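## Task

Rotate the three dice until their upward faces total 10, with every die resting flat and entirely on the mat. The result must hold with no robot support, and the grippers must release and withdraw at the end.

## Robot and tools

Robot: two six-joint arms, left_arm and right_arm, each ending in a parallel two-pad gripper. The names are labels only and do not match image sides. The left_arm sits on the +y side.

Frame: a single scene frame. The origin is on the table surface midway between the arms, +x runs out over the table, and +z is up. Each result reports every gripper's end_effector_position (metres) and end_effector_quat_wxyz in this frame. That position is the point midway between the pads, and the fingertips extend 17.5 mm past it. Reported hand positions can be off, more so when the arm is stretched far. The fingers point along the gripper's +z axis and close along its x axis. A flat block juts about 9 cm toward the gripper's -y side from the last joint's axis and rotates with the gripper. Turning only the last joint moves the pad midpoint around a 25 mm circle.

Tool execute_actions, argument actions: a list holding one item or nothing.
- [] : no command, just returns the state.
- {"rows": [...], "steps": n}: an action of n control steps (each 1/30 s), n up to 15, default 15. Up to 15 rows; each row covers one step, and the final row repeats if rows run out.
- {"steps": n} without rows: a wait of up to 300 steps, counted from the previous result; time spent replying is included.
Optional pictures (true/false) chooses whether camera images come back.

Row layout: always 18 numbers for both arms together, even if one arm is idle. Numbers 1-6 are left_arm joint targets, 7-9 are left_arm gripper position, force_limit, speed; numbers 10-18 repeat the same for right_arm. Joint values are absolute target angles in radians (not offsets), in the same order as the Joint positions line: waist (-3.491 to 3.491), shoulder (-3.140 to 3.140), elbow (-1.187 to 4.328), forearm roll (-3.316 to 3.316), wrist pitch (-3.140 to 3.140), wrist roll (-3.927 to 3.927). A target more than 0.010 rad outside its range and farther out than the joint's last reported angle gets the whole call refused, and nothing moves. True ends may differ by 0.010 rad; targets past the real end are clipped there, and "joint sent to its limit" may appear (possibly referring to an earlier action). Missing that line does not prove there is room left.

Gripper numbers, each in [-1, 1], absolute commands: position +1 = fully open (50 mm gap), about -0.65 = pads touching, -1 = close until blocked (use this to grasp). force_limit per pad: -1 about 20 N, 0 about 102 N, +1 about 185 N, with actual force up to roughly 17 % above. speed of the gap: -1 = 20 mm/s, 0 = 85, +1 = 150. To keep a gripper unchanged, resend its existing three values; 0 is itself a command. New force or speed only applies after a position change of at least 0.01. For a softer grip, open first and then close again.

Motion limits: joint targets move at most 2.62 (waist, shoulder), 3.14 (elbow), 3.93 (the three wrist joints) rad/s, take 0.5 s to speed up, and an arm's joints are synchronized to arrive together. Each step's target stays within 0.805 (waist, shoulder), 0.966 (elbow), 1.21 (wrist joints) rad of the measured angle, and is scaled back if it would put the gripper over 70 mm away from where it is now. Far goals therefore need several calls.

Result lines: state line per arm; Joint positions and Joint velocities (rad, rad/s) per arm; object_status: 0 moving, 1 blocked while opening, 2 blocked while closing (a good grasp), 3 reached target or pads met (usually nothing held). Any new position resets it to 0 until the fingers settle. position_measured is in counts; gap in mm ≈ (250 - counts) × 0.202. After a -1 force grasp status stays 2 even if the object slips out, and grip on an immovable off-center object fades. Otherwise lost grips trigger automatic reclosing. "joint command not followed" means a clearance check altered joint targets; HELD marks steps where the row was partly or wholly not sent. MOTOR HOT warns of overheating; OVER-TEMPERATURE FAULT means brakes are on until cool.

Between calls the arms keep chasing the last row until everything is nearly still or a step is HELD; the simulation runs during replies.

Faults: contact torque at a joint's load limit (waist, shoulder, elbow 147 N m; the three wrist joints 36.8 N m; held weight counts) or 150 N outside force stops that arm for 10 s, and it goes limp. Avoid collisions between arms, hard pushes, slams, drops, slips, and anything leaving the table, which fails the task. Brief external tugs on held or loose items can occur. Holding loads heats motors.

zoom_image: camera (cam_high, cam_low, cam_left_wrist, cam_right_wrist, each 896x504) and region [x0, y0, x1, y1] in pixels from the top-left, at most 504x504; gives a finer view of the latest image.

finished_scene: scene = number of the current scene. Release the dice and move clear before calling it. Replying without any tool call ends everything.

Each tool is called by a JSON object that holds its "fn" and its "kwargs", one argument or row to a line.

## Session

{"fn": "execute_actions", "kwargs": {
  "actions": []
}}

Scene clock: 0.00 s of 5700.00 s.
left_arm: end_effector_position=(+0.6681, -0.0977, +0.1206) position_measured=3 object_status=3 end_effector_quat_wxyz=(-0.502, +0.676, -0.165, +0.513) | right_arm: end_effector_position=(+0.5154, -0.4937, +0.1165) position_measured=3 object_status=3 end_effector_quat_wxyz=(+0.408, +0.422, +0.704, +0.400)
Joint positions: left_arm=[-0.932  1.195  0.908 -1.612 -1.542 -0.726] | right_arm=[-0.811  0.064 -0.504 -1.534 -0.926  2.281]
Joint velocities: left_arm=[0.    0.    0.001 0.    0.    0.   ] | right_arm=[ 0.    -0.002  0.     0.002  0.001  0.001]

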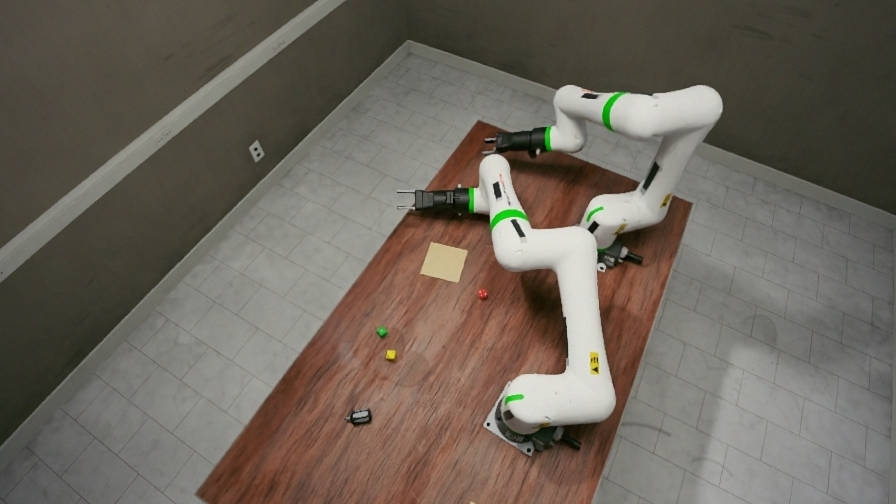

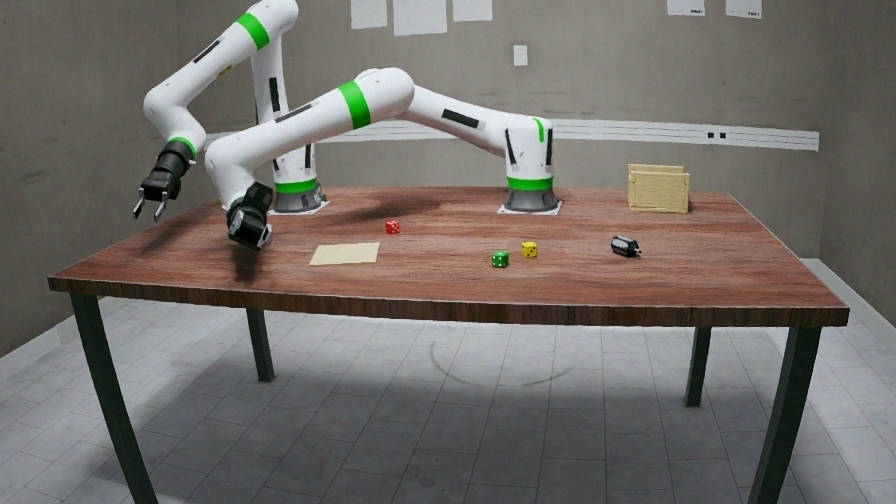

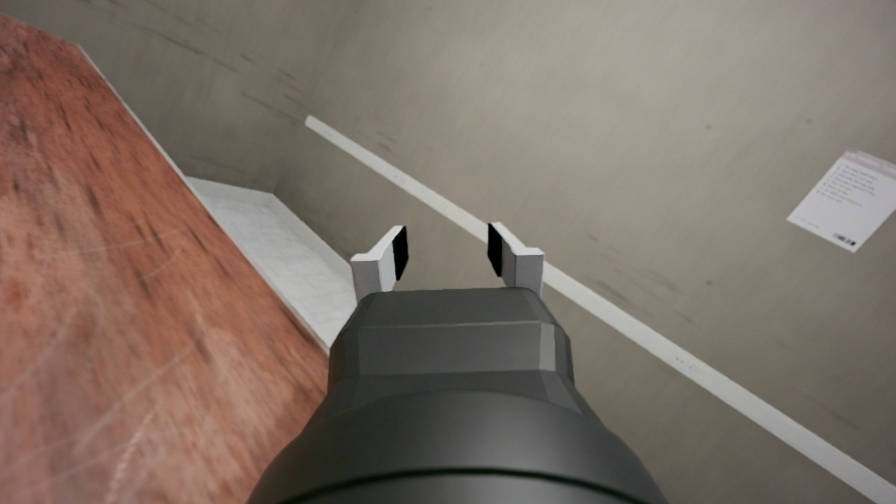

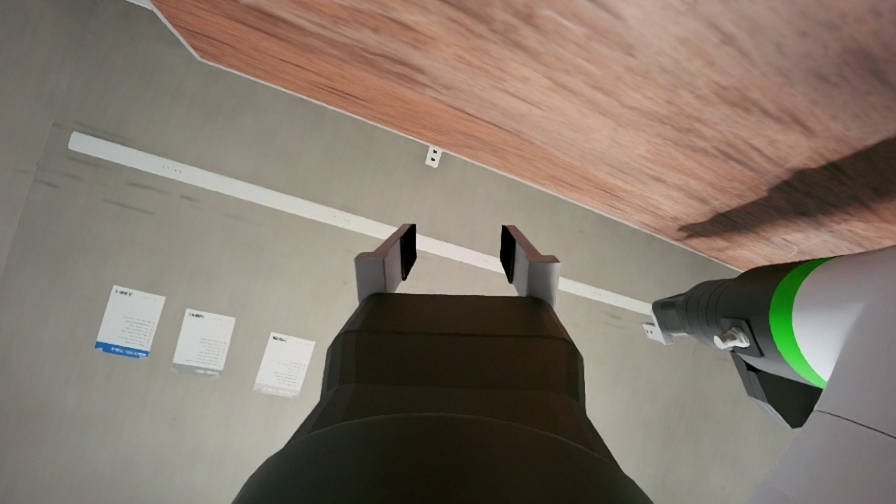

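{"fn": "execute_actions", "kwargs": {
  "actions": [
    {"rows":[[-0.6,1.1,0.908,-1.612,-1.542,-0.726,1,-0.6,0.5,-0.811,0.064,-0.504,-1.534,-0.926,2.281,1,-0.5,0.5],[-0.6,1.1,0.908,-1.612,-1.542,-0.726,1,-0.6,0.5,-0.811,0.064,-0.504,-1.534,-0.926,2.281,1,-0.5,0.5],[-0.6,1.1,0.908,-1.612,-1.542,-0.726,1,-0.6,0.5,-0.811,0.064,-0.504,-1.534,-0.926,2.281,1,-0.5,0.5],[-0.6,1.1,0.908,-1.612,-1.542,-0.726,1,-0.6,0.5,-0.811,0.064,-0.504,-1.534,-0.926,2.281,1,-0.5,0.5],[-0.6,1.1,0.908,-1.612,-1.542,-0.726,1,-0.6,0.5,-0.811,0.064,-0.504,-1.534,-0.926,2.281,1,-0.5,0.5],[-0.6,1.1,0.908,-1.612,-1.542,-0.726,1,-0.6,0.5,-0.811,0.064,-0.504,-1.534,-0.926,2.281,1,-0.5,0.5],[-0.6,1.1,0.908,-1.612,-1.542,-0.726,1,-0.6,0.5,-0.811,0.064,-0.504,-1.534,-0.926,2.281,1,-0.5,0.5],[-0.6,1.1,0.908,-1.612,-1.542,-0.726,1,-0.6,0.5,-0.811,0.064,-0.504,-1.534,-0.926,2.281,1,-0.5,0.5],[-0.2,0.2,0.2,0,-1.571,0,1,-0.6,0.5,-0.811,0.064,-0.504,-1.534,-0.926,2.281,1,-0.5,0.5]]}
  ],
  "pictures": false
}}

{"fn": "execute_actions", "kwargs": {
  "actions": [
    {"steps":50}
  ]
}}

Scene clock: 22.07 s of 5700.00 s.
left_arm: end_effector_position=(+0.7195, +0.0672, +0.1531) position_measured=3 object_status=3 end_effector_quat_wxyz=(-0.492, +0.742, -0.027, +0.454) | right_arm: end_effector_position=(+0.5154, -0.4934, +0.1165) position_measured=3 object_status=3 end_effector_quat_wxyz=(+0.408, +0.421, +0.705, +0.400)
Joint positions: left_arm=[-0.715  1.051  0.829 -1.471 -1.546 -0.641] | right_arm=[-0.811  0.064 -0.504 -1.534 -0.926  2.281]
Joint velocities: left_arm=[ 0.498 -0.716 -0.638  1.124 -0.023  0.624] | right_arm=[-0.     0.002 -0.001  0.001 -0.    -0.   ]
Steps of this call (steps 1 to 90: nothing new was sent; then 18.57 s passed at rest; steps 91 to 105: all 15 steps of this action). Readings (joint positions | what the end effector reports):
91: left_arm=[-0.932 1.195 0.908 -1.612 -1.542 -0.726] | right_arm=[-0.811 0.064 -0.504 -1.534 -0.926 2.281] | left_arm position_measured=3 object_status=3 | right_arm position_measured=3 object_status=3
92: left_arm=[-0.929 1.194 0.908 -1.612 -1.542 -0.726] | right_arm=[-0.811 0.064 -0.504 -1.534 -0.926 2.281] | left_arm position_measured=3 object_status=3 | right_arm position_measured=3 object_status=3
94: left_arm=[-0.905 1.187 0.908 -1.612 -1.542 -0.726] | right_arm=[-0.811 0.064 -0.504 -1.534 -0.926 2.281] | left_arm position_measured=3 object_status=3 | right_arm position_measured=3 object_status=3
98: left_arm=[-0.827 1.165 0.908 -1.612 -1.542 -0.726] | right_arm=[-0.811 0.064 -0.504 -1.534 -0.926 2.281] | left_arm position_measured=3 object_status=3 | right_arm position_measured=3 object_status=3
105: the state above

Scene clock: 23.73 s of 5700.00 s.
left_arm: end_effector_position=(+0.4132, +0.1041, +0.2588) position_measured=3 object_status=3 end_effector_quat_wxyz=(-0.000, +0.794, +0.608, -0.000) | right_arm: end_effector_position=(+0.5154, -0.4934, +0.1165) position_measured=3 object_status=3 end_effector_quat_wxyz=(+0.408, +0.421, +0.705, +0.400)
Joint positions: left_arm=[-0.2    0.2    0.2   -0.    -1.571  0.   ] | right_arm=[-0.811  0.064 -0.504 -1.534 -0.926  2.281]
Joint velocities: left_arm=[-0.    -0.    -0.001  0.001 -0.001 -0.001] | right_arm=[-0.    -0.    -0.002 -0.     0.001  0.001]
Steps of this call (steps 1 to 50: the robot went on to your last target). Readings (joint positions | what the end effector reports):
1: left_arm=[-0.698 1.026 0.808 -1.433 -1.547 -0.620] | right_arm=[-0.811 0.064 -0.504 -1.534 -0.926 2.281] | left_arm position_measured=3 object_status=3 | right_arm position_measured=3 object_status=3
2: left_arm=[-0.681 0.999 0.787 -1.394 -1.547 -0.599] | right_arm=[-0.811 0.064 -0.504 -1.534 -0.926 2.281] | left_arm position_measured=3 object_status=3 | right_arm position_measured=3 object_status=3
4: left_arm=[-0.647 0.944 0.746 -1.311 -1.549 -0.557] | right_arm=[-0.811 0.064 -0.504 -1.534 -0.926 2.281] | left_arm position_measured=3 object_status=3 | right_arm position_measured=3 object_status=3
8: left_arm=[-0.578 0.829 0.661 -1.123 -1.552 -0.470] | right_arm=[-0.811 0.064 -0.504 -1.534 -0.926 2.281] | left_arm position_measured=3 object_status=3 | right_arm position_measured=3 object_status=3
50: the state above

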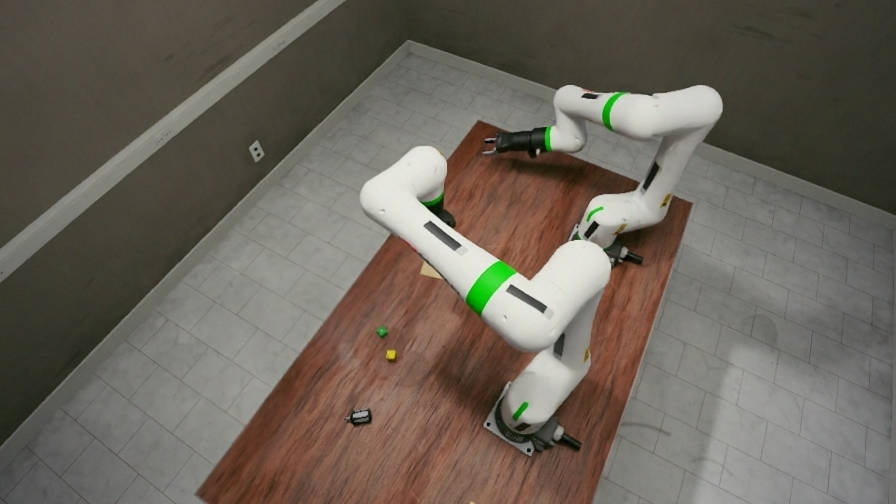

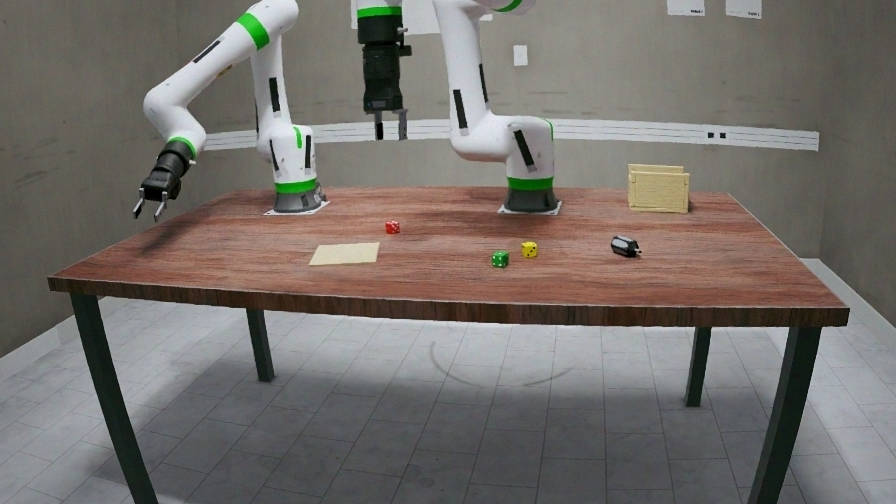

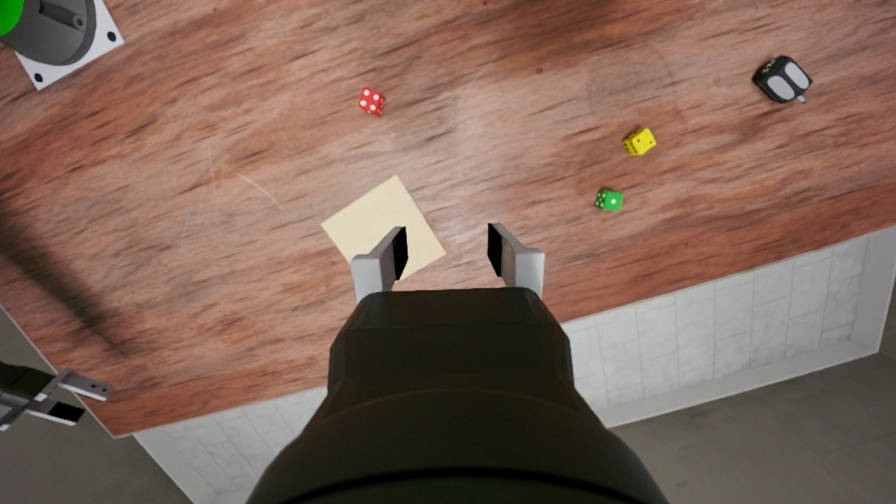

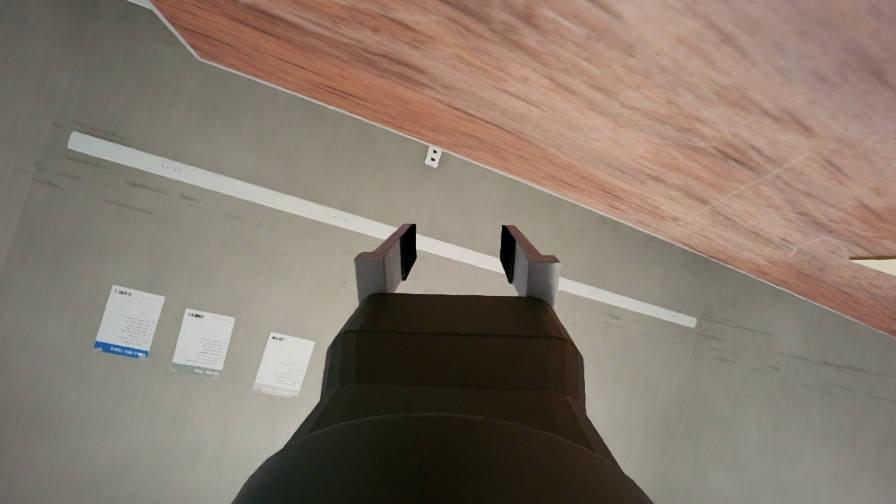

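{"fn": "zoom_image", "kwargs": {
  "camera": "cam_left_wrist",
  "region": [330, 60, 690, 260]
}}

{"fn": "zoom_image", "kwargs": {
  "camera": "cam_low",
  "region": [360, 200, 560, 290]
}}

Region (330, 60, 690, 260) of cam_left_wrist's 896x504 image, scaled by 1.400, with more detail than that image has.

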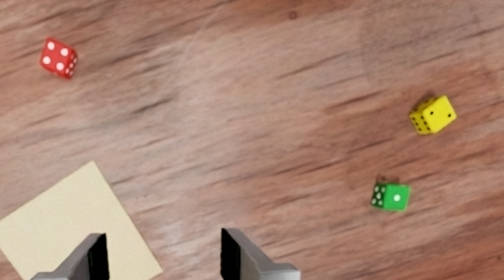

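Region (360, 200, 560, 290) of cam_low's 896x504 image, scaled by 2.520, with more detail than that image has; it fills the top 227 rows of this view, and the rest is white.

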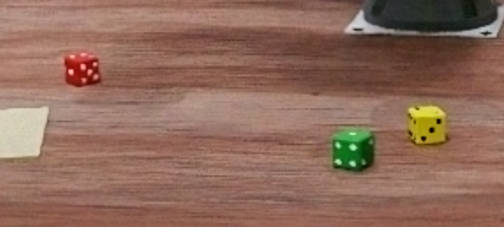

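{"fn": "execute_actions", "kwargs": {
  "actions": [
    {"rows":[[0.177,0.2288,-0.1684,0,-1.1736,-0.413,1,-0.6,0.5,-0.811,0.064,-0.504,-1.534,-0.926,2.281,1,-0.5,0.5]]}
  ],
  "pictures": false
}}

{"fn": "execute_actions", "kwargs": {
  "actions": [
    {"steps":12}
  ]
}}

Scene clock: 49.87 s of 5700.00 s.
left_arm: end_effector_position=(+0.4567, +0.2353, +0.1376) position_measured=3 object_status=3 end_effector_quat_wxyz=(+0.000, +0.802, +0.598, -0.000) | right_arm: end_effector_position=(+0.5154, -0.4934, +0.1165) position_measured=3 object_status=3 end_effector_quat_wxyz=(+0.408, +0.421, +0.705, +0.400)
Joint positions: left_arm=[ 0.067  0.22  -0.061  0.    -1.289 -0.293] | right_arm=[-0.811  0.064 -0.504 -1.534 -0.926  2.281]
Joint velocities: left_arm=[ 0.651  0.05  -0.637 -0.001  0.684 -0.707] | right_arm=[ 0.001 -0.    -0.    -0.001 -0.    -0.   ]
Steps of this call (steps 1 to 15: the robot went on to your last target; steps 16 to 90: nothing new was sent; then 22.63 s passed at rest; steps 91 to 105: all 15 steps of this action). Readings (joint positions | what the end effector reports):
91: left_arm=[-0.200 0.200 0.200 0.000 -1.571 -0.000] | right_arm=[-0.811 0.064 -0.504 -1.534 -0.926 2.281] | left_arm position_measured=3 object_status=3 | right_arm position_measured=3 object_status=3
92: left_arm=[-0.196 0.200 0.197 0.000 -1.568 -0.004] | right_arm=[-0.811 0.064 -0.504 -1.534 -0.926 2.281] | left_arm position_measured=3 object_status=3 | right_arm position_measured=3 object_status=3
94: left_arm=[-0.173 0.201 0.173 0.000 -1.542 -0.030] | right_arm=[-0.811 0.064 -0.504 -1.534 -0.926 2.281] | left_arm position_measured=3 object_status=3 | right_arm position_measured=3 object_status=3
98: left_arm=[-0.085 0.209 0.088 0.000 -1.450 -0.126] | right_arm=[-0.811 0.064 -0.504 -1.534 -0.926 2.281] | left_arm position_measured=3 object_status=3 | right_arm position_measured=3 object_status=3
105: the state above

Scene clock: 50.27 s of 5700.00 s.
left_arm: end_effector_position=(+0.4548, +0.2899, +0.0900) position_measured=3 object_status=3 end_effector_quat_wxyz=(-0.000, +0.805, +0.593, +0.000) | right_arm: end_effector_position=(+0.5154, -0.4934, +0.1165) position_measured=3 object_status=3 end_effector_quat_wxyz=(+0.408, +0.421, +0.705, +0.400)
Joint positions: left_arm=[ 0.177  0.229 -0.168 -0.    -1.174 -0.413] | right_arm=[-0.811  0.064 -0.504 -1.534 -0.926  2.281]
Joint velocities: left_arm=[ 0.002 -0.    -0.002 -0.     0.002 -0.001] | right_arm=[-0.001 -0.    -0.001  0.     0.    -0.002]
Steps of this call (steps 1 to 12: the robot went on to your last target). Readings (joint positions | what the end effector reports):
1: left_arm=[0.089 0.222 -0.083 0.000 -1.266 -0.317] | right_arm=[-0.811 0.064 -0.504 -1.534 -0.926 2.281] | left_arm position_measured=3 object_status=3 | right_arm position_measured=3 object_status=3
2: left_arm=[0.112 0.224 -0.104 0.000 -1.243 -0.341] | right_arm=[-0.811 0.064 -0.504 -1.534 -0.926 2.281] | left_arm position_measured=3 object_status=3 | right_arm position_measured=3 object_status=3
4: left_arm=[0.150 0.227 -0.142 -0.000 -1.202 -0.384] | right_arm=[-0.811 0.064 -0.504 -1.534 -0.926 2.281] | left_arm position_measured=3 object_status=3 | right_arm position_measured=3 object_status=3
8: left_arm=[0.177 0.229 -0.168 -0.000 -1.174 -0.413] | right_arm=[-0.811 0.064 -0.504 -1.534 -0.926 2.281] | left_arm position_measured=3 object_status=3 | right_arm position_measured=3 object_status=3
12: the state above

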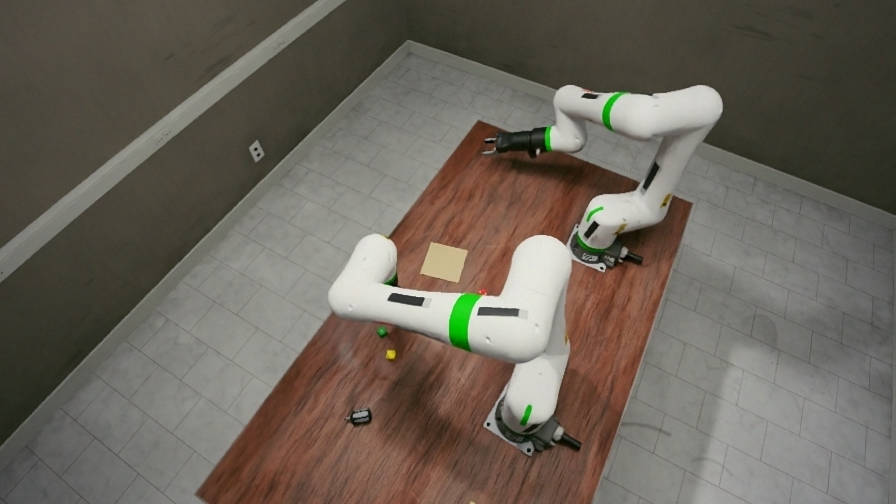

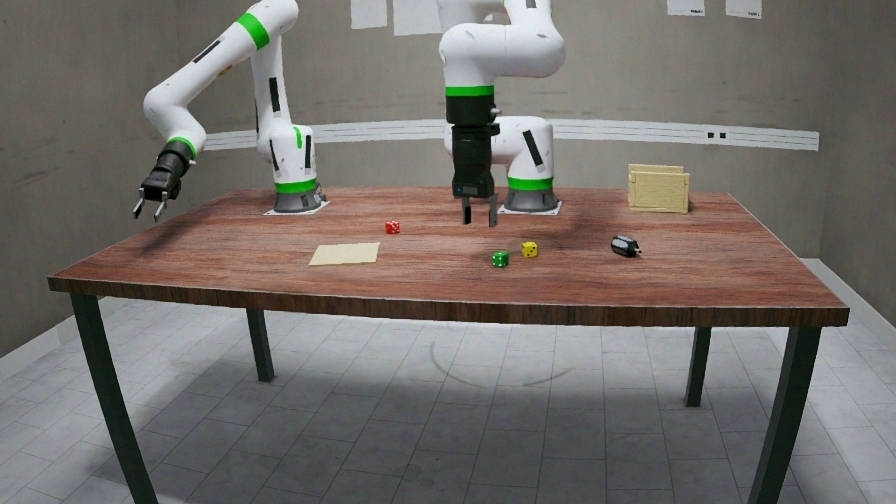

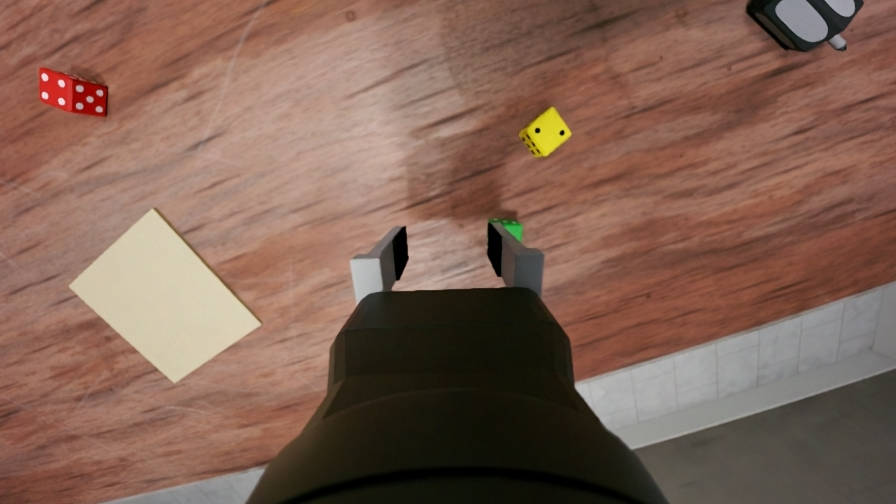

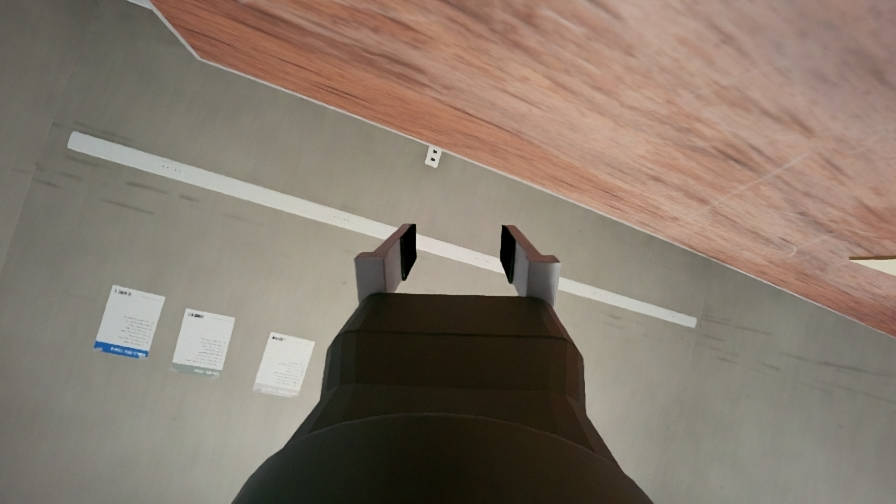

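{"fn": "execute_actions", "kwargs": {
  "actions": []
}}

Scene clock: 77.40 s of 5700.00 s.
left_arm: end_effector_position=(+0.4547, +0.2900, +0.0900) position_measured=3 object_status=3 end_effector_quat_wxyz=(-0.000, +0.805, +0.593, -0.000) | right_arm: end_effector_position=(+0.5154, -0.4934, +0.1165) position_measured=3 object_status=3 end_effector_quat_wxyz=(+0.408, +0.421, +0.705, +0.400)
Joint positions: left_arm=[ 0.177  0.229 -0.168  0.    -1.174 -0.413] | right_arm=[-0.811  0.064 -0.504 -1.534 -0.926  2.281]
Joint velocities: left_arm=[ 0.  0.  0. -0. -0.  0.] | right_arm=[ 0.001  0.001 -0.001 -0.    -0.     0.002]
Steps of this call (steps 1 to 30: the robot went on to your last target; steps 31 to 90: nothing new was sent; then 24.13 s passed at rest). Readings (joint positions | what the end effector reports):
1: left_arm=[0.177 0.229 -0.168 -0.000 -1.174 -0.413] | right_arm=[-0.811 0.064 -0.504 -1.534 -0.926 2.281] | left_arm position_measured=3 object_status=3 | right_arm position_measured=3 object_status=3
2: left_arm=[0.177 0.229 -0.168 -0.000 -1.174 -0.413] | right_arm=[-0.811 0.064 -0.504 -1.534 -0.926 2.281] | left_arm position_measured=3 object_status=3 | right_arm position_measured=3 object_status=3
4: left_arm=[0.177 0.229 -0.168 -0.000 -1.174 -0.413] | right_arm=[-0.811 0.064 -0.504 -1.534 -0.926 2.281] | left_arm position_measured=3 object_status=3 | right_arm position_measured=3 object_status=3
8: left_arm=[0.177 0.229 -0.168 -0.000 -1.174 -0.413] | right_arm=[-0.811 0.064 -0.504 -1.534 -0.926 2.281] | left_arm position_measured=3 object_status=3 | right_arm position_measured=3 object_status=3
90: the state above
All arms were judged still, so your last target was given up. Only a new action makes them travel on or press farther. Fingers that are still opening or closing keep moving.

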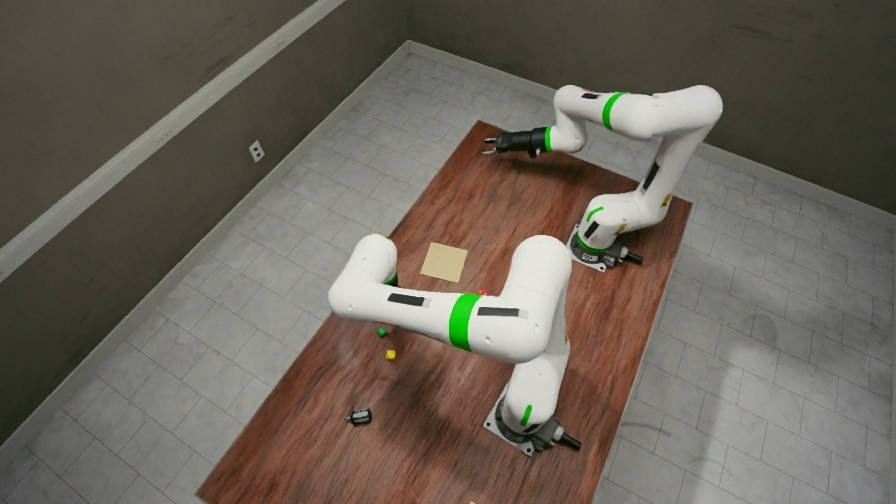

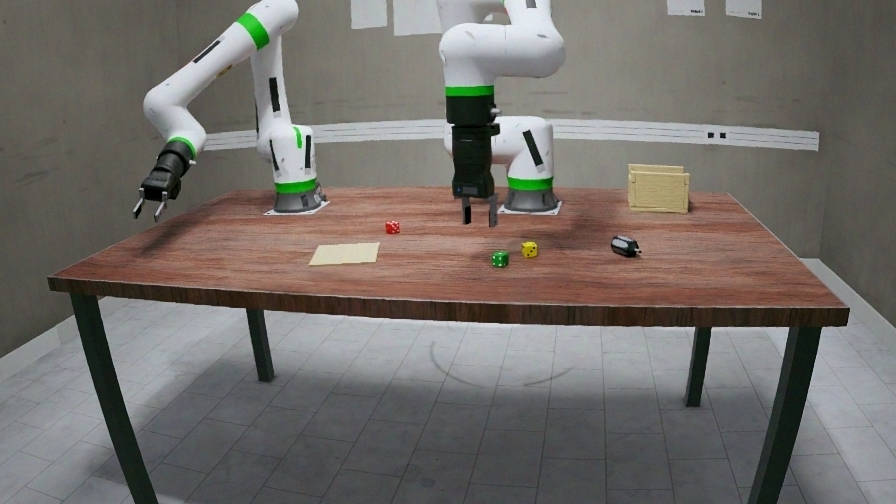

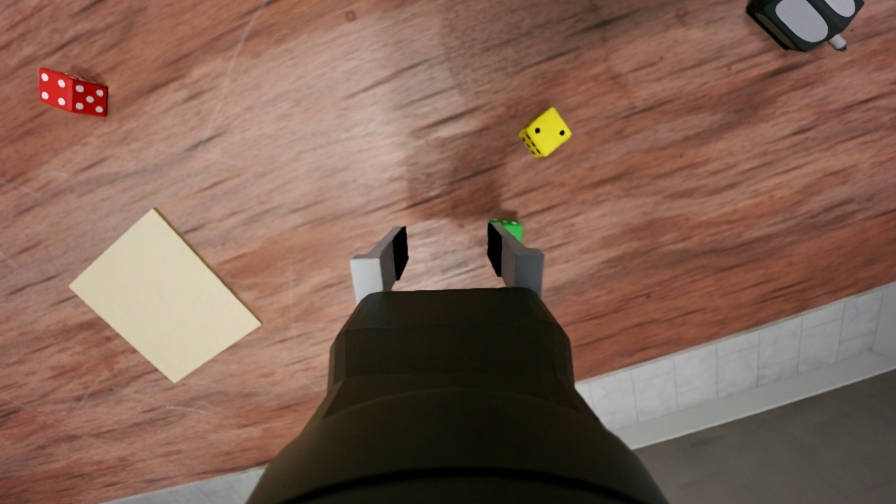

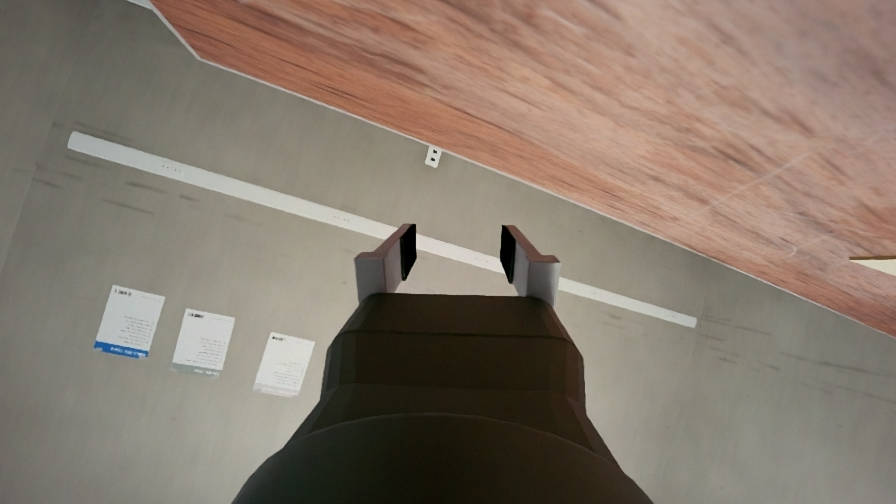

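{"fn": "zoom_image", "kwargs": {
  "camera": "cam_low",
  "region": [470, 230, 560, 280]
}}

{"fn": "zoom_image", "kwargs": {
  "camera": "cam_left_wrist",
  "region": [20, 50, 130, 130]
}}

Region (470, 230, 560, 280) of cam_low's 896x504 image, scaled by 5.600, with more detail than that image has.

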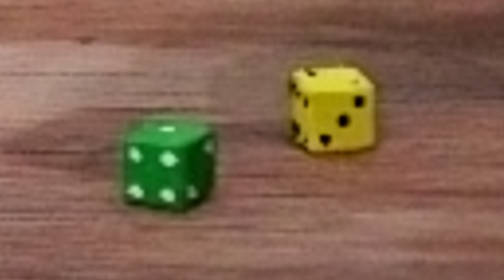

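Region (20, 50, 130, 130) of cam_left_wrist's 896x504 image, scaled by 4.582, with more detail than that image has; it fills the top 367 rows of this view, and the rest is white.

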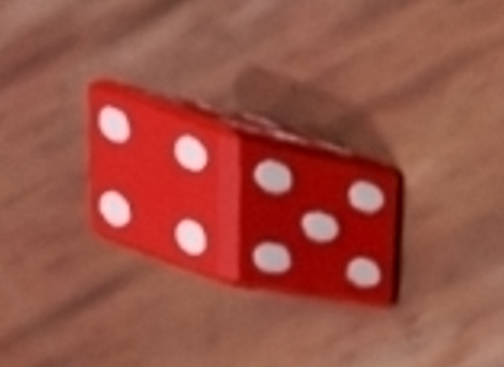

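{"fn": "execute_actions", "kwargs": {
  "actions": [
    {"rows":[[0.2645,0.2655,-0.1604,0,-1.145,-0.4985,1,-0.6,0.5,-0.811,0.064,-0.504,-1.534,-0.926,2.281,1,-0.5,0.5]],"steps":15}
  ]
}}

Scene clock: 101.07 s of 5700.00 s.
left_arm: end_effector_position=(+0.4687, +0.3358, +0.0750) position_measured=3 object_status=3 end_effector_quat_wxyz=(+0.000, +0.804, +0.594, -0.000) | right_arm: end_effector_position=(+0.5154, -0.4934, +0.1165) position_measured=3 object_status=3 end_effector_quat_wxyz=(+0.408, +0.421, +0.705, +0.400)
Joint positions: left_arm=[ 0.264  0.265 -0.16   0.    -1.145 -0.498] | right_arm=[-0.811  0.064 -0.504 -1.534 -0.926  2.281]
Joint velocities: left_arm=[ 0.001  0.     0.002 -0.002 -0.001 -0.001] | right_arm=[ 0.001  0.001 -0.     0.001 -0.001  0.002]
Steps of this call (steps 1 to 90: nothing new was sent; then 20.17 s passed at rest; steps 91 to 105: all 15 steps of this action). Readings (joint positions | what the end effector reports):
91: left_arm=[0.177 0.229 -0.168 0.000 -1.174 -0.413] | right_arm=[-0.811 0.064 -0.504 -1.534 -0.926 2.281] | left_arm position_measured=3 object_status=3 | right_arm position_measured=3 object_status=3
92: left_arm=[0.181 0.230 -0.168 0.000 -1.172 -0.417] | right_arm=[-0.811 0.064 -0.504 -1.534 -0.926 2.281] | left_arm position_measured=3 object_status=3 | right_arm position_measured=3 object_status=3
94: left_arm=[0.204 0.240 -0.166 0.000 -1.165 -0.440] | right_arm=[-0.811 0.064 -0.504 -1.534 -0.926 2.281] | left_arm position_measured=3 object_status=3 | right_arm position_measured=3 object_status=3
98: left_arm=[0.262 0.264 -0.161 0.000 -1.146 -0.496] | right_arm=[-0.811 0.064 -0.504 -1.534 -0.926 2.281] | left_arm position_measured=3 object_status=3 | right_arm position_measured=3 object_status=3
105: the state above

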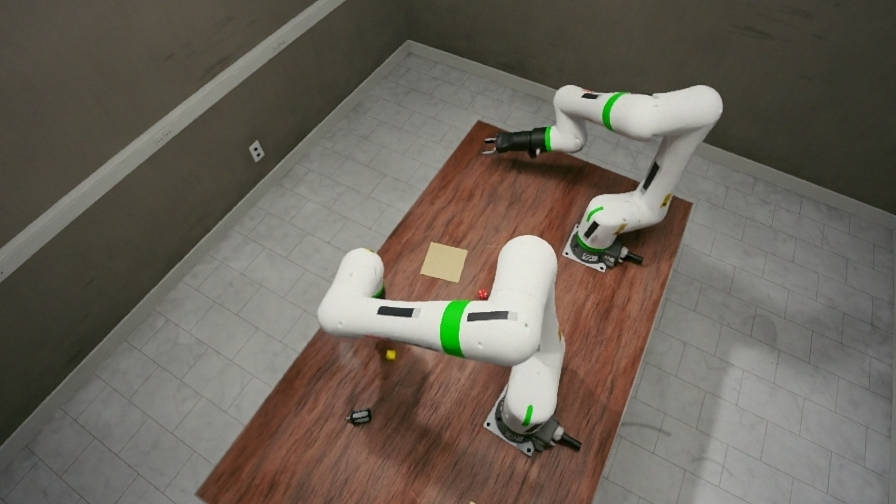

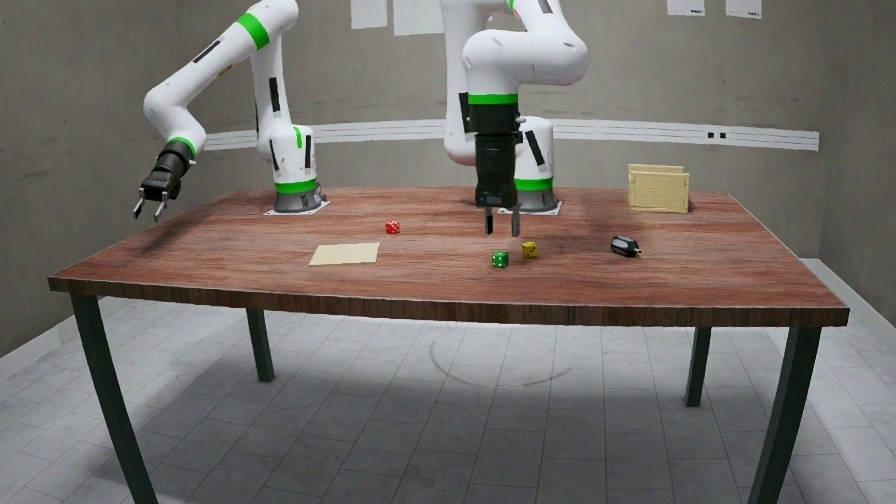

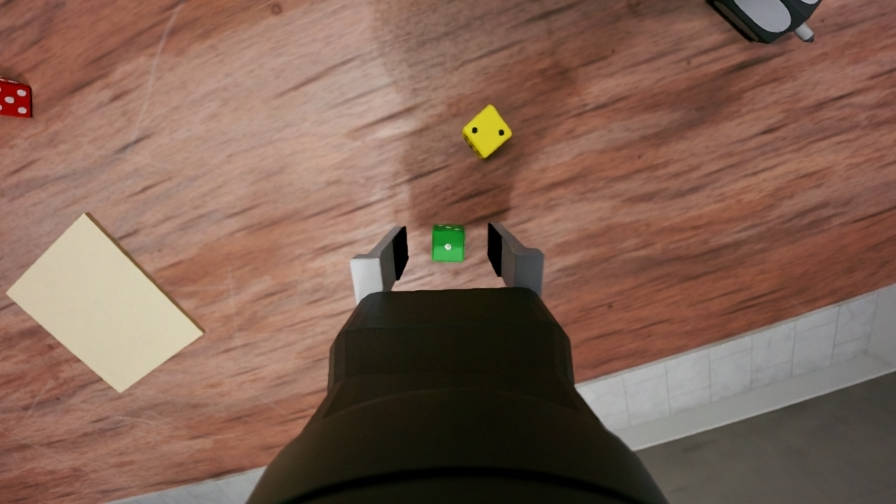

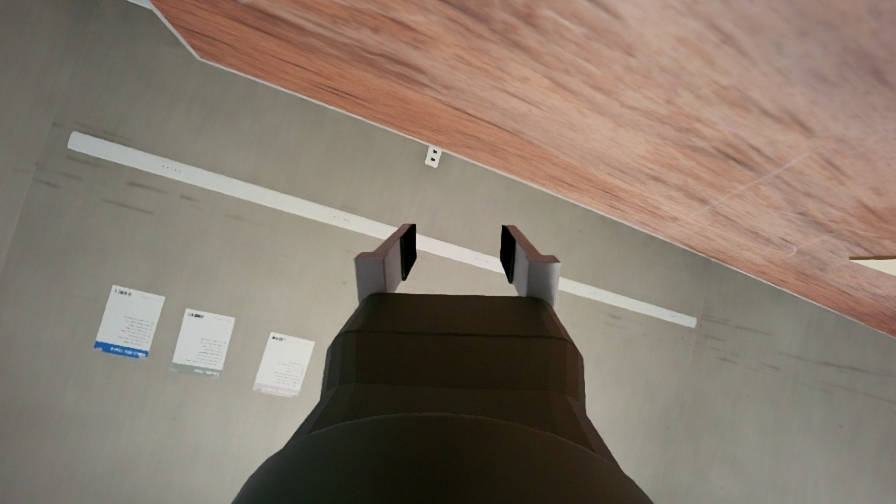

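{"fn": "execute_actions", "kwargs": {
  "actions": [
    {"rows":[[0.2645,0.3271,-0.2191,0,-1.0248,-0.4985,1,-0.6,0.5,-0.811,0.064,-0.504,-1.534,-0.926,2.281,1,-0.5,0.5],[0.2645,0.3271,-0.2191,0,-1.0248,-0.4985,1,-0.6,0.5,-0.811,0.064,-0.504,-1.534,-0.926,2.281,1,-0.5,0.5],[0.2645,0.3271,-0.2191,0,-1.0248,-0.4985,1,-0.6,0.5,-0.811,0.064,-0.504,-1.534,-0.926,2.281,1,-0.5,0.5],[0.2645,0.3271,-0.2191,0,-1.0248,-0.4985,1,-0.6,0.5,-0.811,0.064,-0.504,-1.534,-0.926,2.281,1,-0.5,0.5],[0.2645,0.3271,-0.2191,0,-1.0248,-0.4985,1,-0.6,0.5,-0.811,0.064,-0.504,-1.534,-0.926,2.281,1,-0.5,0.5],[0.2645,0.3271,-0.2191,0,-1.0248,-0.4985,1,-0.6,0.5,-0.811,0.064,-0.504,-1.534,-0.926,2.281,1,-0.5,0.5],[0.2645,0.3271,-0.2191,0,-1.0248,-0.4985,1,-0.6,0.5,-0.811,0.064,-0.504,-1.534,-0.926,2.281,1,-0.5,0.5],[0.2645,0.3271,-0.2191,0,-1.0248,-0.4985,1,-0.6,0.5,-0.811,0.064,-0.504,-1.534,-0.926,2.281,1,-0.5,0.5],[0.2645,0.3271,-0.2191,0,-1.0248,-0.4985,1,-0.6,0.5,-0.811,0.064,-0.504,-1.534,-0.926,2.281,1,-0.5,0.5],[0.2645,0.3271,-0.2191,0,-1.0248,-0.4985,1,-0.6,0.5,-0.811,0.064,-0.504,-1.534,-0.926,2.281,1,-0.5,0.5],[0.2645,0.3271,-0.2191,0,-1.0248,-0.4985,-1,-0.6,0.5,-0.811,0.064,-0.504,-1.534,-0.926,2.281,1,-0.5,0.5]],"steps":15}
  ],
  "pictures": false
}}

{"fn": "execute_actions", "kwargs": {
  "actions": [
    {"steps":5}
  ],
  "pictures": false
}}

Scene clock: 124.17 s of 5700.00 s.
left_arm: end_effector_position=(+0.4687, +0.3359, +0.0219) position_measured=91 object_status=0 end_effector_quat_wxyz=(-0.000, +0.804, +0.594, -0.000) | right_arm: end_effector_position=(+0.5154, -0.4934, +0.1165) position_measured=3 object_status=3 end_effector_quat_wxyz=(+0.408, +0.421, +0.705, +0.400)
Joint positions: left_arm=[ 0.265  0.327 -0.219 -0.    -1.025 -0.499] | right_arm=[-0.811  0.064 -0.504 -1.534 -0.926  2.281]
Joint velocities: left_arm=[-0.     0.     0.     0.003  0.    -0.   ] | right_arm=[-0.002  0.     0.001  0.001 -0.     0.001]
Steps of this call (steps 1 to 15: the robot went on to your last target; steps 16 to 90: nothing new was sent; then 19.60 s passed at rest; steps 91 to 105: all 15 steps of this action). Readings (joint positions | what the end effector reports):
91: left_arm=[0.265 0.266 -0.160 -0.000 -1.145 -0.499] | right_arm=[-0.811 0.064 -0.504 -1.534 -0.926 2.281] | left_arm position_measured=3 object_status=3 | right_arm position_measured=3 object_status=3
92: left_arm=[0.264 0.268 -0.162 -0.000 -1.139 -0.499] | right_arm=[-0.811 0.064 -0.504 -1.534 -0.926 2.281] | left_arm position_measured=3 object_status=3 | right_arm position_measured=3 object_status=3
94: left_arm=[0.264 0.286 -0.180 -0.000 -1.104 -0.499] | right_arm=[-0.811 0.064 -0.504 -1.534 -0.926 2.281] | left_arm position_measured=3 object_status=3 | right_arm position_measured=3 object_status=3
98: left_arm=[0.265 0.326 -0.218 -0.000 -1.027 -0.498] | right_arm=[-0.811 0.064 -0.504 -1.534 -0.926 2.281] | left_arm position_measured=3 object_status=3 | right_arm position_measured=3 object_status=3
105: the state above

Scene clock: 124.33 s of 5700.00 s.
left_arm: end_effector_position=(+0.4687, +0.3359, +0.0219) position_measured=134 object_status=0 end_effector_quat_wxyz=(-0.000, +0.804, +0.594, -0.000) | right_arm: end_effector_position=(+0.5154, -0.4934, +0.1165) position_measured=3 object_status=3 end_effector_quat_wxyz=(+0.408, +0.421, +0.705, +0.400)
Joint positions: left_arm=[ 0.265  0.327 -0.219 -0.    -1.025 -0.499] | right_arm=[-0.811  0.064 -0.504 -1.534 -0.926  2.281]
Joint velocities: left_arm=[-0.    -0.    -0.001  0.001  0.     0.   ] | right_arm=[ 0.002  0.001  0.001 -0.001  0.001 -0.001]
Steps of this call (steps 1 to 5: the robot went on to your last target). Readings (joint positions | what the end effector reports):
1: left_arm=[0.265 0.327 -0.219 -0.000 -1.025 -0.498] | right_arm=[-0.811 0.064 -0.504 -1.534 -0.926 2.281] | left_arm position_measured=110 object_status=0 | right_arm position_measured=3 object_status=3
2: left_arm=[0.265 0.327 -0.219 -0.000 -1.025 -0.498] | right_arm=[-0.811 0.064 -0.504 -1.534 -0.926 2.281] | left_arm position_measured=129 object_status=0 | right_arm position_measured=3 object_status=3
4: left_arm=[0.265 0.327 -0.219 -0.000 -1.025 -0.499] | right_arm=[-0.811 0.064 -0.504 -1.534 -0.926 2.281] | left_arm position_measured=134 object_status=0 | right_arm position_measured=3 object_status=3
5: the state above

{"fn": "execute_actions", "kwargs": {
  "actions": [
    {"rows":[[0.2645,0.2655,-0.1604,0,-1.145,-0.4985,-1,-0.6,0.5,-0.811,0.064,-0.504,-1.534,-0.926,2.281,1,-0.5,0.5],[0.2645,0.2655,-0.1604,0,-1.145,-0.4985,-1,-0.6,0.5,-0.811,0.064,-0.504,-1.534,-0.926,2.281,1,-0.5,0.5],[0.2645,0.2655,-0.1604,0,-1.145,-0.4985,-1,-0.6,0.5,-0.811,0.064,-0.504,-1.534,-0.926,2.281,1,-0.5,0.5],[0.2645,0.2655,-0.1604,0,-1.145,-0.4985,-1,-0.6,0.5,-0.811,0.064,-0.504,-1.534,-0.926,2.281,1,-0.5,0.5],[0.2645,0.2655,-0.1604,0,-1.145,-0.4985,-1,-0.6,0.5,-0.811,0.064,-0.504,-1.534,-0.926,2.281,1,-0.5,0.5],[0.2645,0.2655,-0.1604,0,-1.145,-0.4985,-1,-0.6,0.5,-0.811,0.064,-0.504,-1.534,-0.926,2.281,1,-0.5,0.5],[0.2645,0.2655,-0.1604,0,-1.145,-0.4985,-1,-0.6,0.5,-0.811,0.064,-0.504,-1.534,-0.926,2.281,1,-0.5,0.5],[-0.034,0.1746,-0.2722,0,-1.1242,0,-1,-0.6,0.5,-0.811,0.064,-0.504,-1.534,-0.926,2.281,1,-0.5,0.5]],"steps":15}
  ],
  "pictures": false
}}

{"fn": "execute_actions", "kwargs": {
  "actions": [
    {"steps":12}
  ]
}}

Scene clock: 135.73 s of 5700.00 s.
left_arm: end_effector_position=(+0.4471, +0.2730, +0.0773) position_measured=134 object_status=2 end_effector_quat_wxyz=(+0.002, +0.781, +0.625, +0.002) | right_arm: end_effector_position=(+0.5154, -0.4934, +0.1165) position_measured=3 object_status=3 end_effector_quat_wxyz=(+0.408, +0.421, +0.705, +0.400)
Joint positions: left_arm=[ 0.148  0.226 -0.204  0.    -1.135 -0.304] | right_arm=[-0.811  0.064 -0.504 -1.534 -0.926  2.281]
Joint velocities: left_arm=[-0.714 -0.2   -0.267  0.001  0.042  1.183] | right_arm=[ 0.    -0.     0.001 -0.001  0.001 -0.002]
Steps of this call (steps 1 to 15: the robot went on to your last target; steps 16 to 90: nothing new was sent; then 7.90 s passed at rest; steps 91 to 105: all 15 steps of this action). Readings (joint positions | what the end effector reports):
91: left_arm=[0.265 0.327 -0.219 0.000 -1.025 -0.499] | right_arm=[-0.811 0.064 -0.504 -1.534 -0.926 2.281] | left_arm position_measured=134 object_status=2 | right_arm position_measured=3 object_status=3
92: left_arm=[0.265 0.325 -0.217 0.000 -1.030 -0.499] | right_arm=[-0.811 0.064 -0.504 -1.534 -0.926 2.281] | left_arm position_measured=134 object_status=2 | right_arm position_measured=3 object_status=3
94: left_arm=[0.265 0.307 -0.200 0.000 -1.066 -0.498] | right_arm=[-0.811 0.064 -0.504 -1.534 -0.926 2.281] | left_arm position_measured=134 object_status=2 | right_arm position_measured=3 object_status=3
98: left_arm=[0.264 0.266 -0.161 0.000 -1.142 -0.498] | right_arm=[-0.811 0.064 -0.504 -1.534 -0.926 2.281] | left_arm position_measured=134 object_status=2 | right_arm position_measured=3 object_status=3
105: the state above

Scene clock: 136.13 s of 5700.00 s.
left_arm: end_effector_position=(+0.3968, +0.1849, +0.0750) position_measured=134 object_status=2 end_effector_quat_wxyz=(-0.000, +0.741, +0.672, -0.000) | right_arm: end_effector_position=(+0.5154, -0.4934, +0.1165) position_measured=3 object_status=3 end_effector_quat_wxyz=(+0.408, +0.421, +0.705, +0.400)
Joint positions: left_arm=[-0.034  0.175 -0.272 -0.    -1.124 -0.   ] | right_arm=[-0.811  0.064 -0.504 -1.534 -0.926  2.281]
Joint velocities: left_arm=[-0.001 -0.     0.     0.001  0.     0.005] | right_arm=[ 0.001  0.001 -0.001  0.001 -0.    -0.001]
Steps of this call (steps 1 to 12: the robot went on to your last target). Readings (joint positions | what the end effector reports):
1: left_arm=[0.124 0.219 -0.213 0.000 -1.134 -0.264] | right_arm=[-0.811 0.064 -0.504 -1.534 -0.926 2.281] | left_arm position_measured=134 object_status=2 | right_arm position_measured=3 object_status=3
2: left_arm=[0.100 0.212 -0.222 0.000 -1.132 -0.224] | right_arm=[-0.811 0.064 -0.504 -1.534 -0.926 2.281] | left_arm position_measured=134 object_status=2 | right_arm position_measured=3 object_status=3
4: left_arm=[0.051 0.199 -0.240 0.000 -1.129 -0.143] | right_arm=[-0.811 0.064 -0.504 -1.534 -0.926 2.281] | left_arm position_measured=134 object_status=2 | right_arm position_measured=3 object_status=3
8: left_arm=[-0.022 0.178 -0.268 0.000 -1.125 -0.020] | right_arm=[-0.811 0.064 -0.504 -1.534 -0.926 2.281] | left_arm position_measured=134 object_status=2 | right_arm position_measured=3 object_status=3
12: the state above

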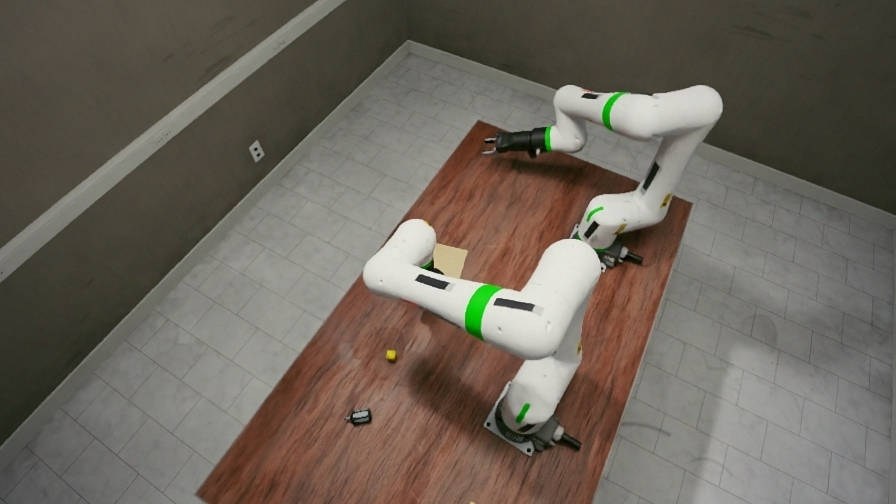

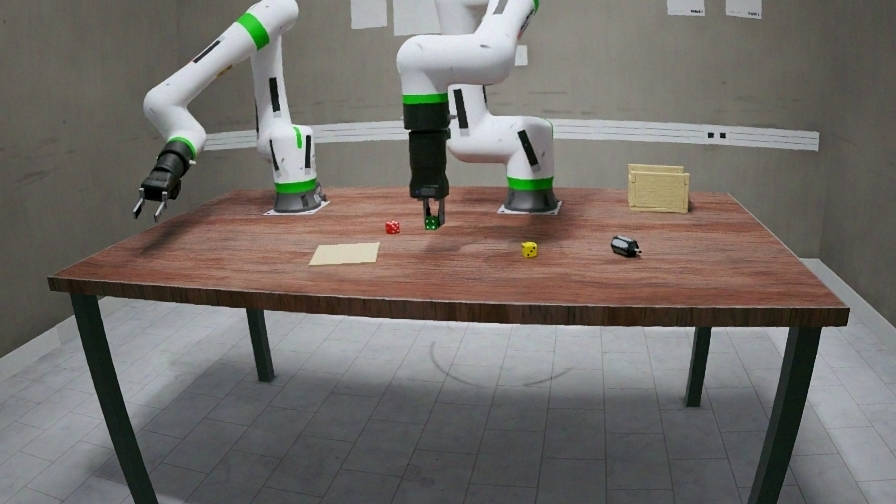

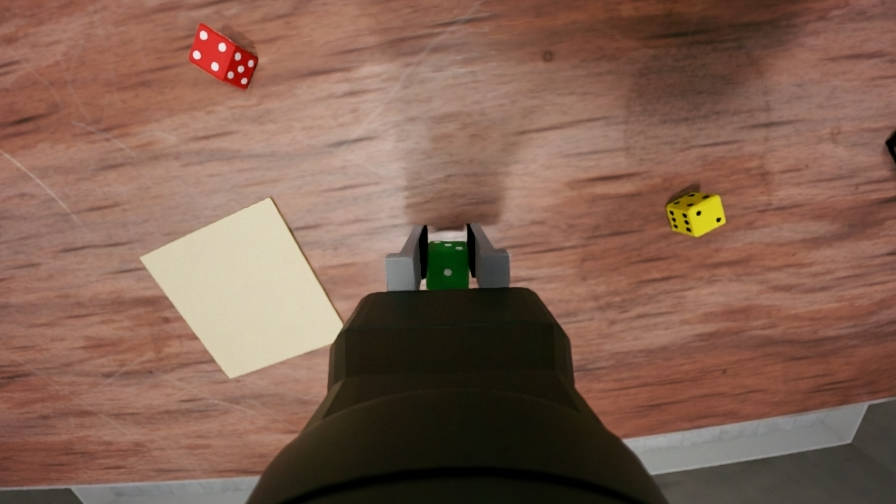

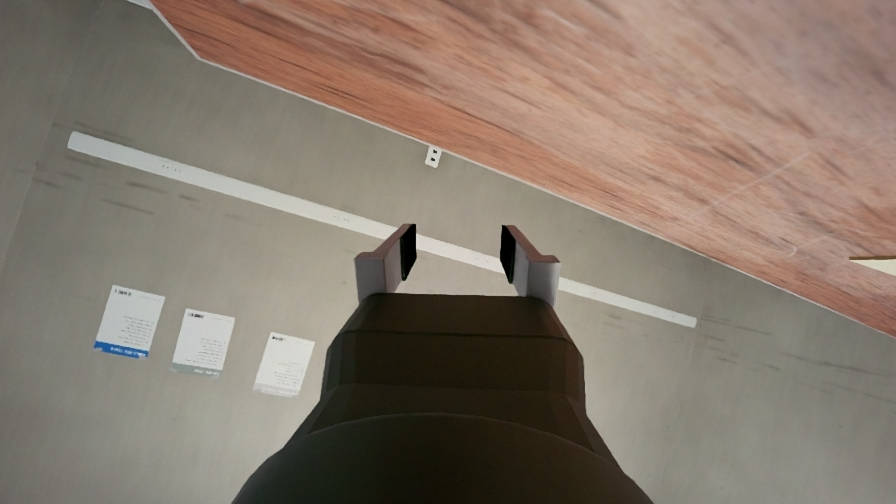

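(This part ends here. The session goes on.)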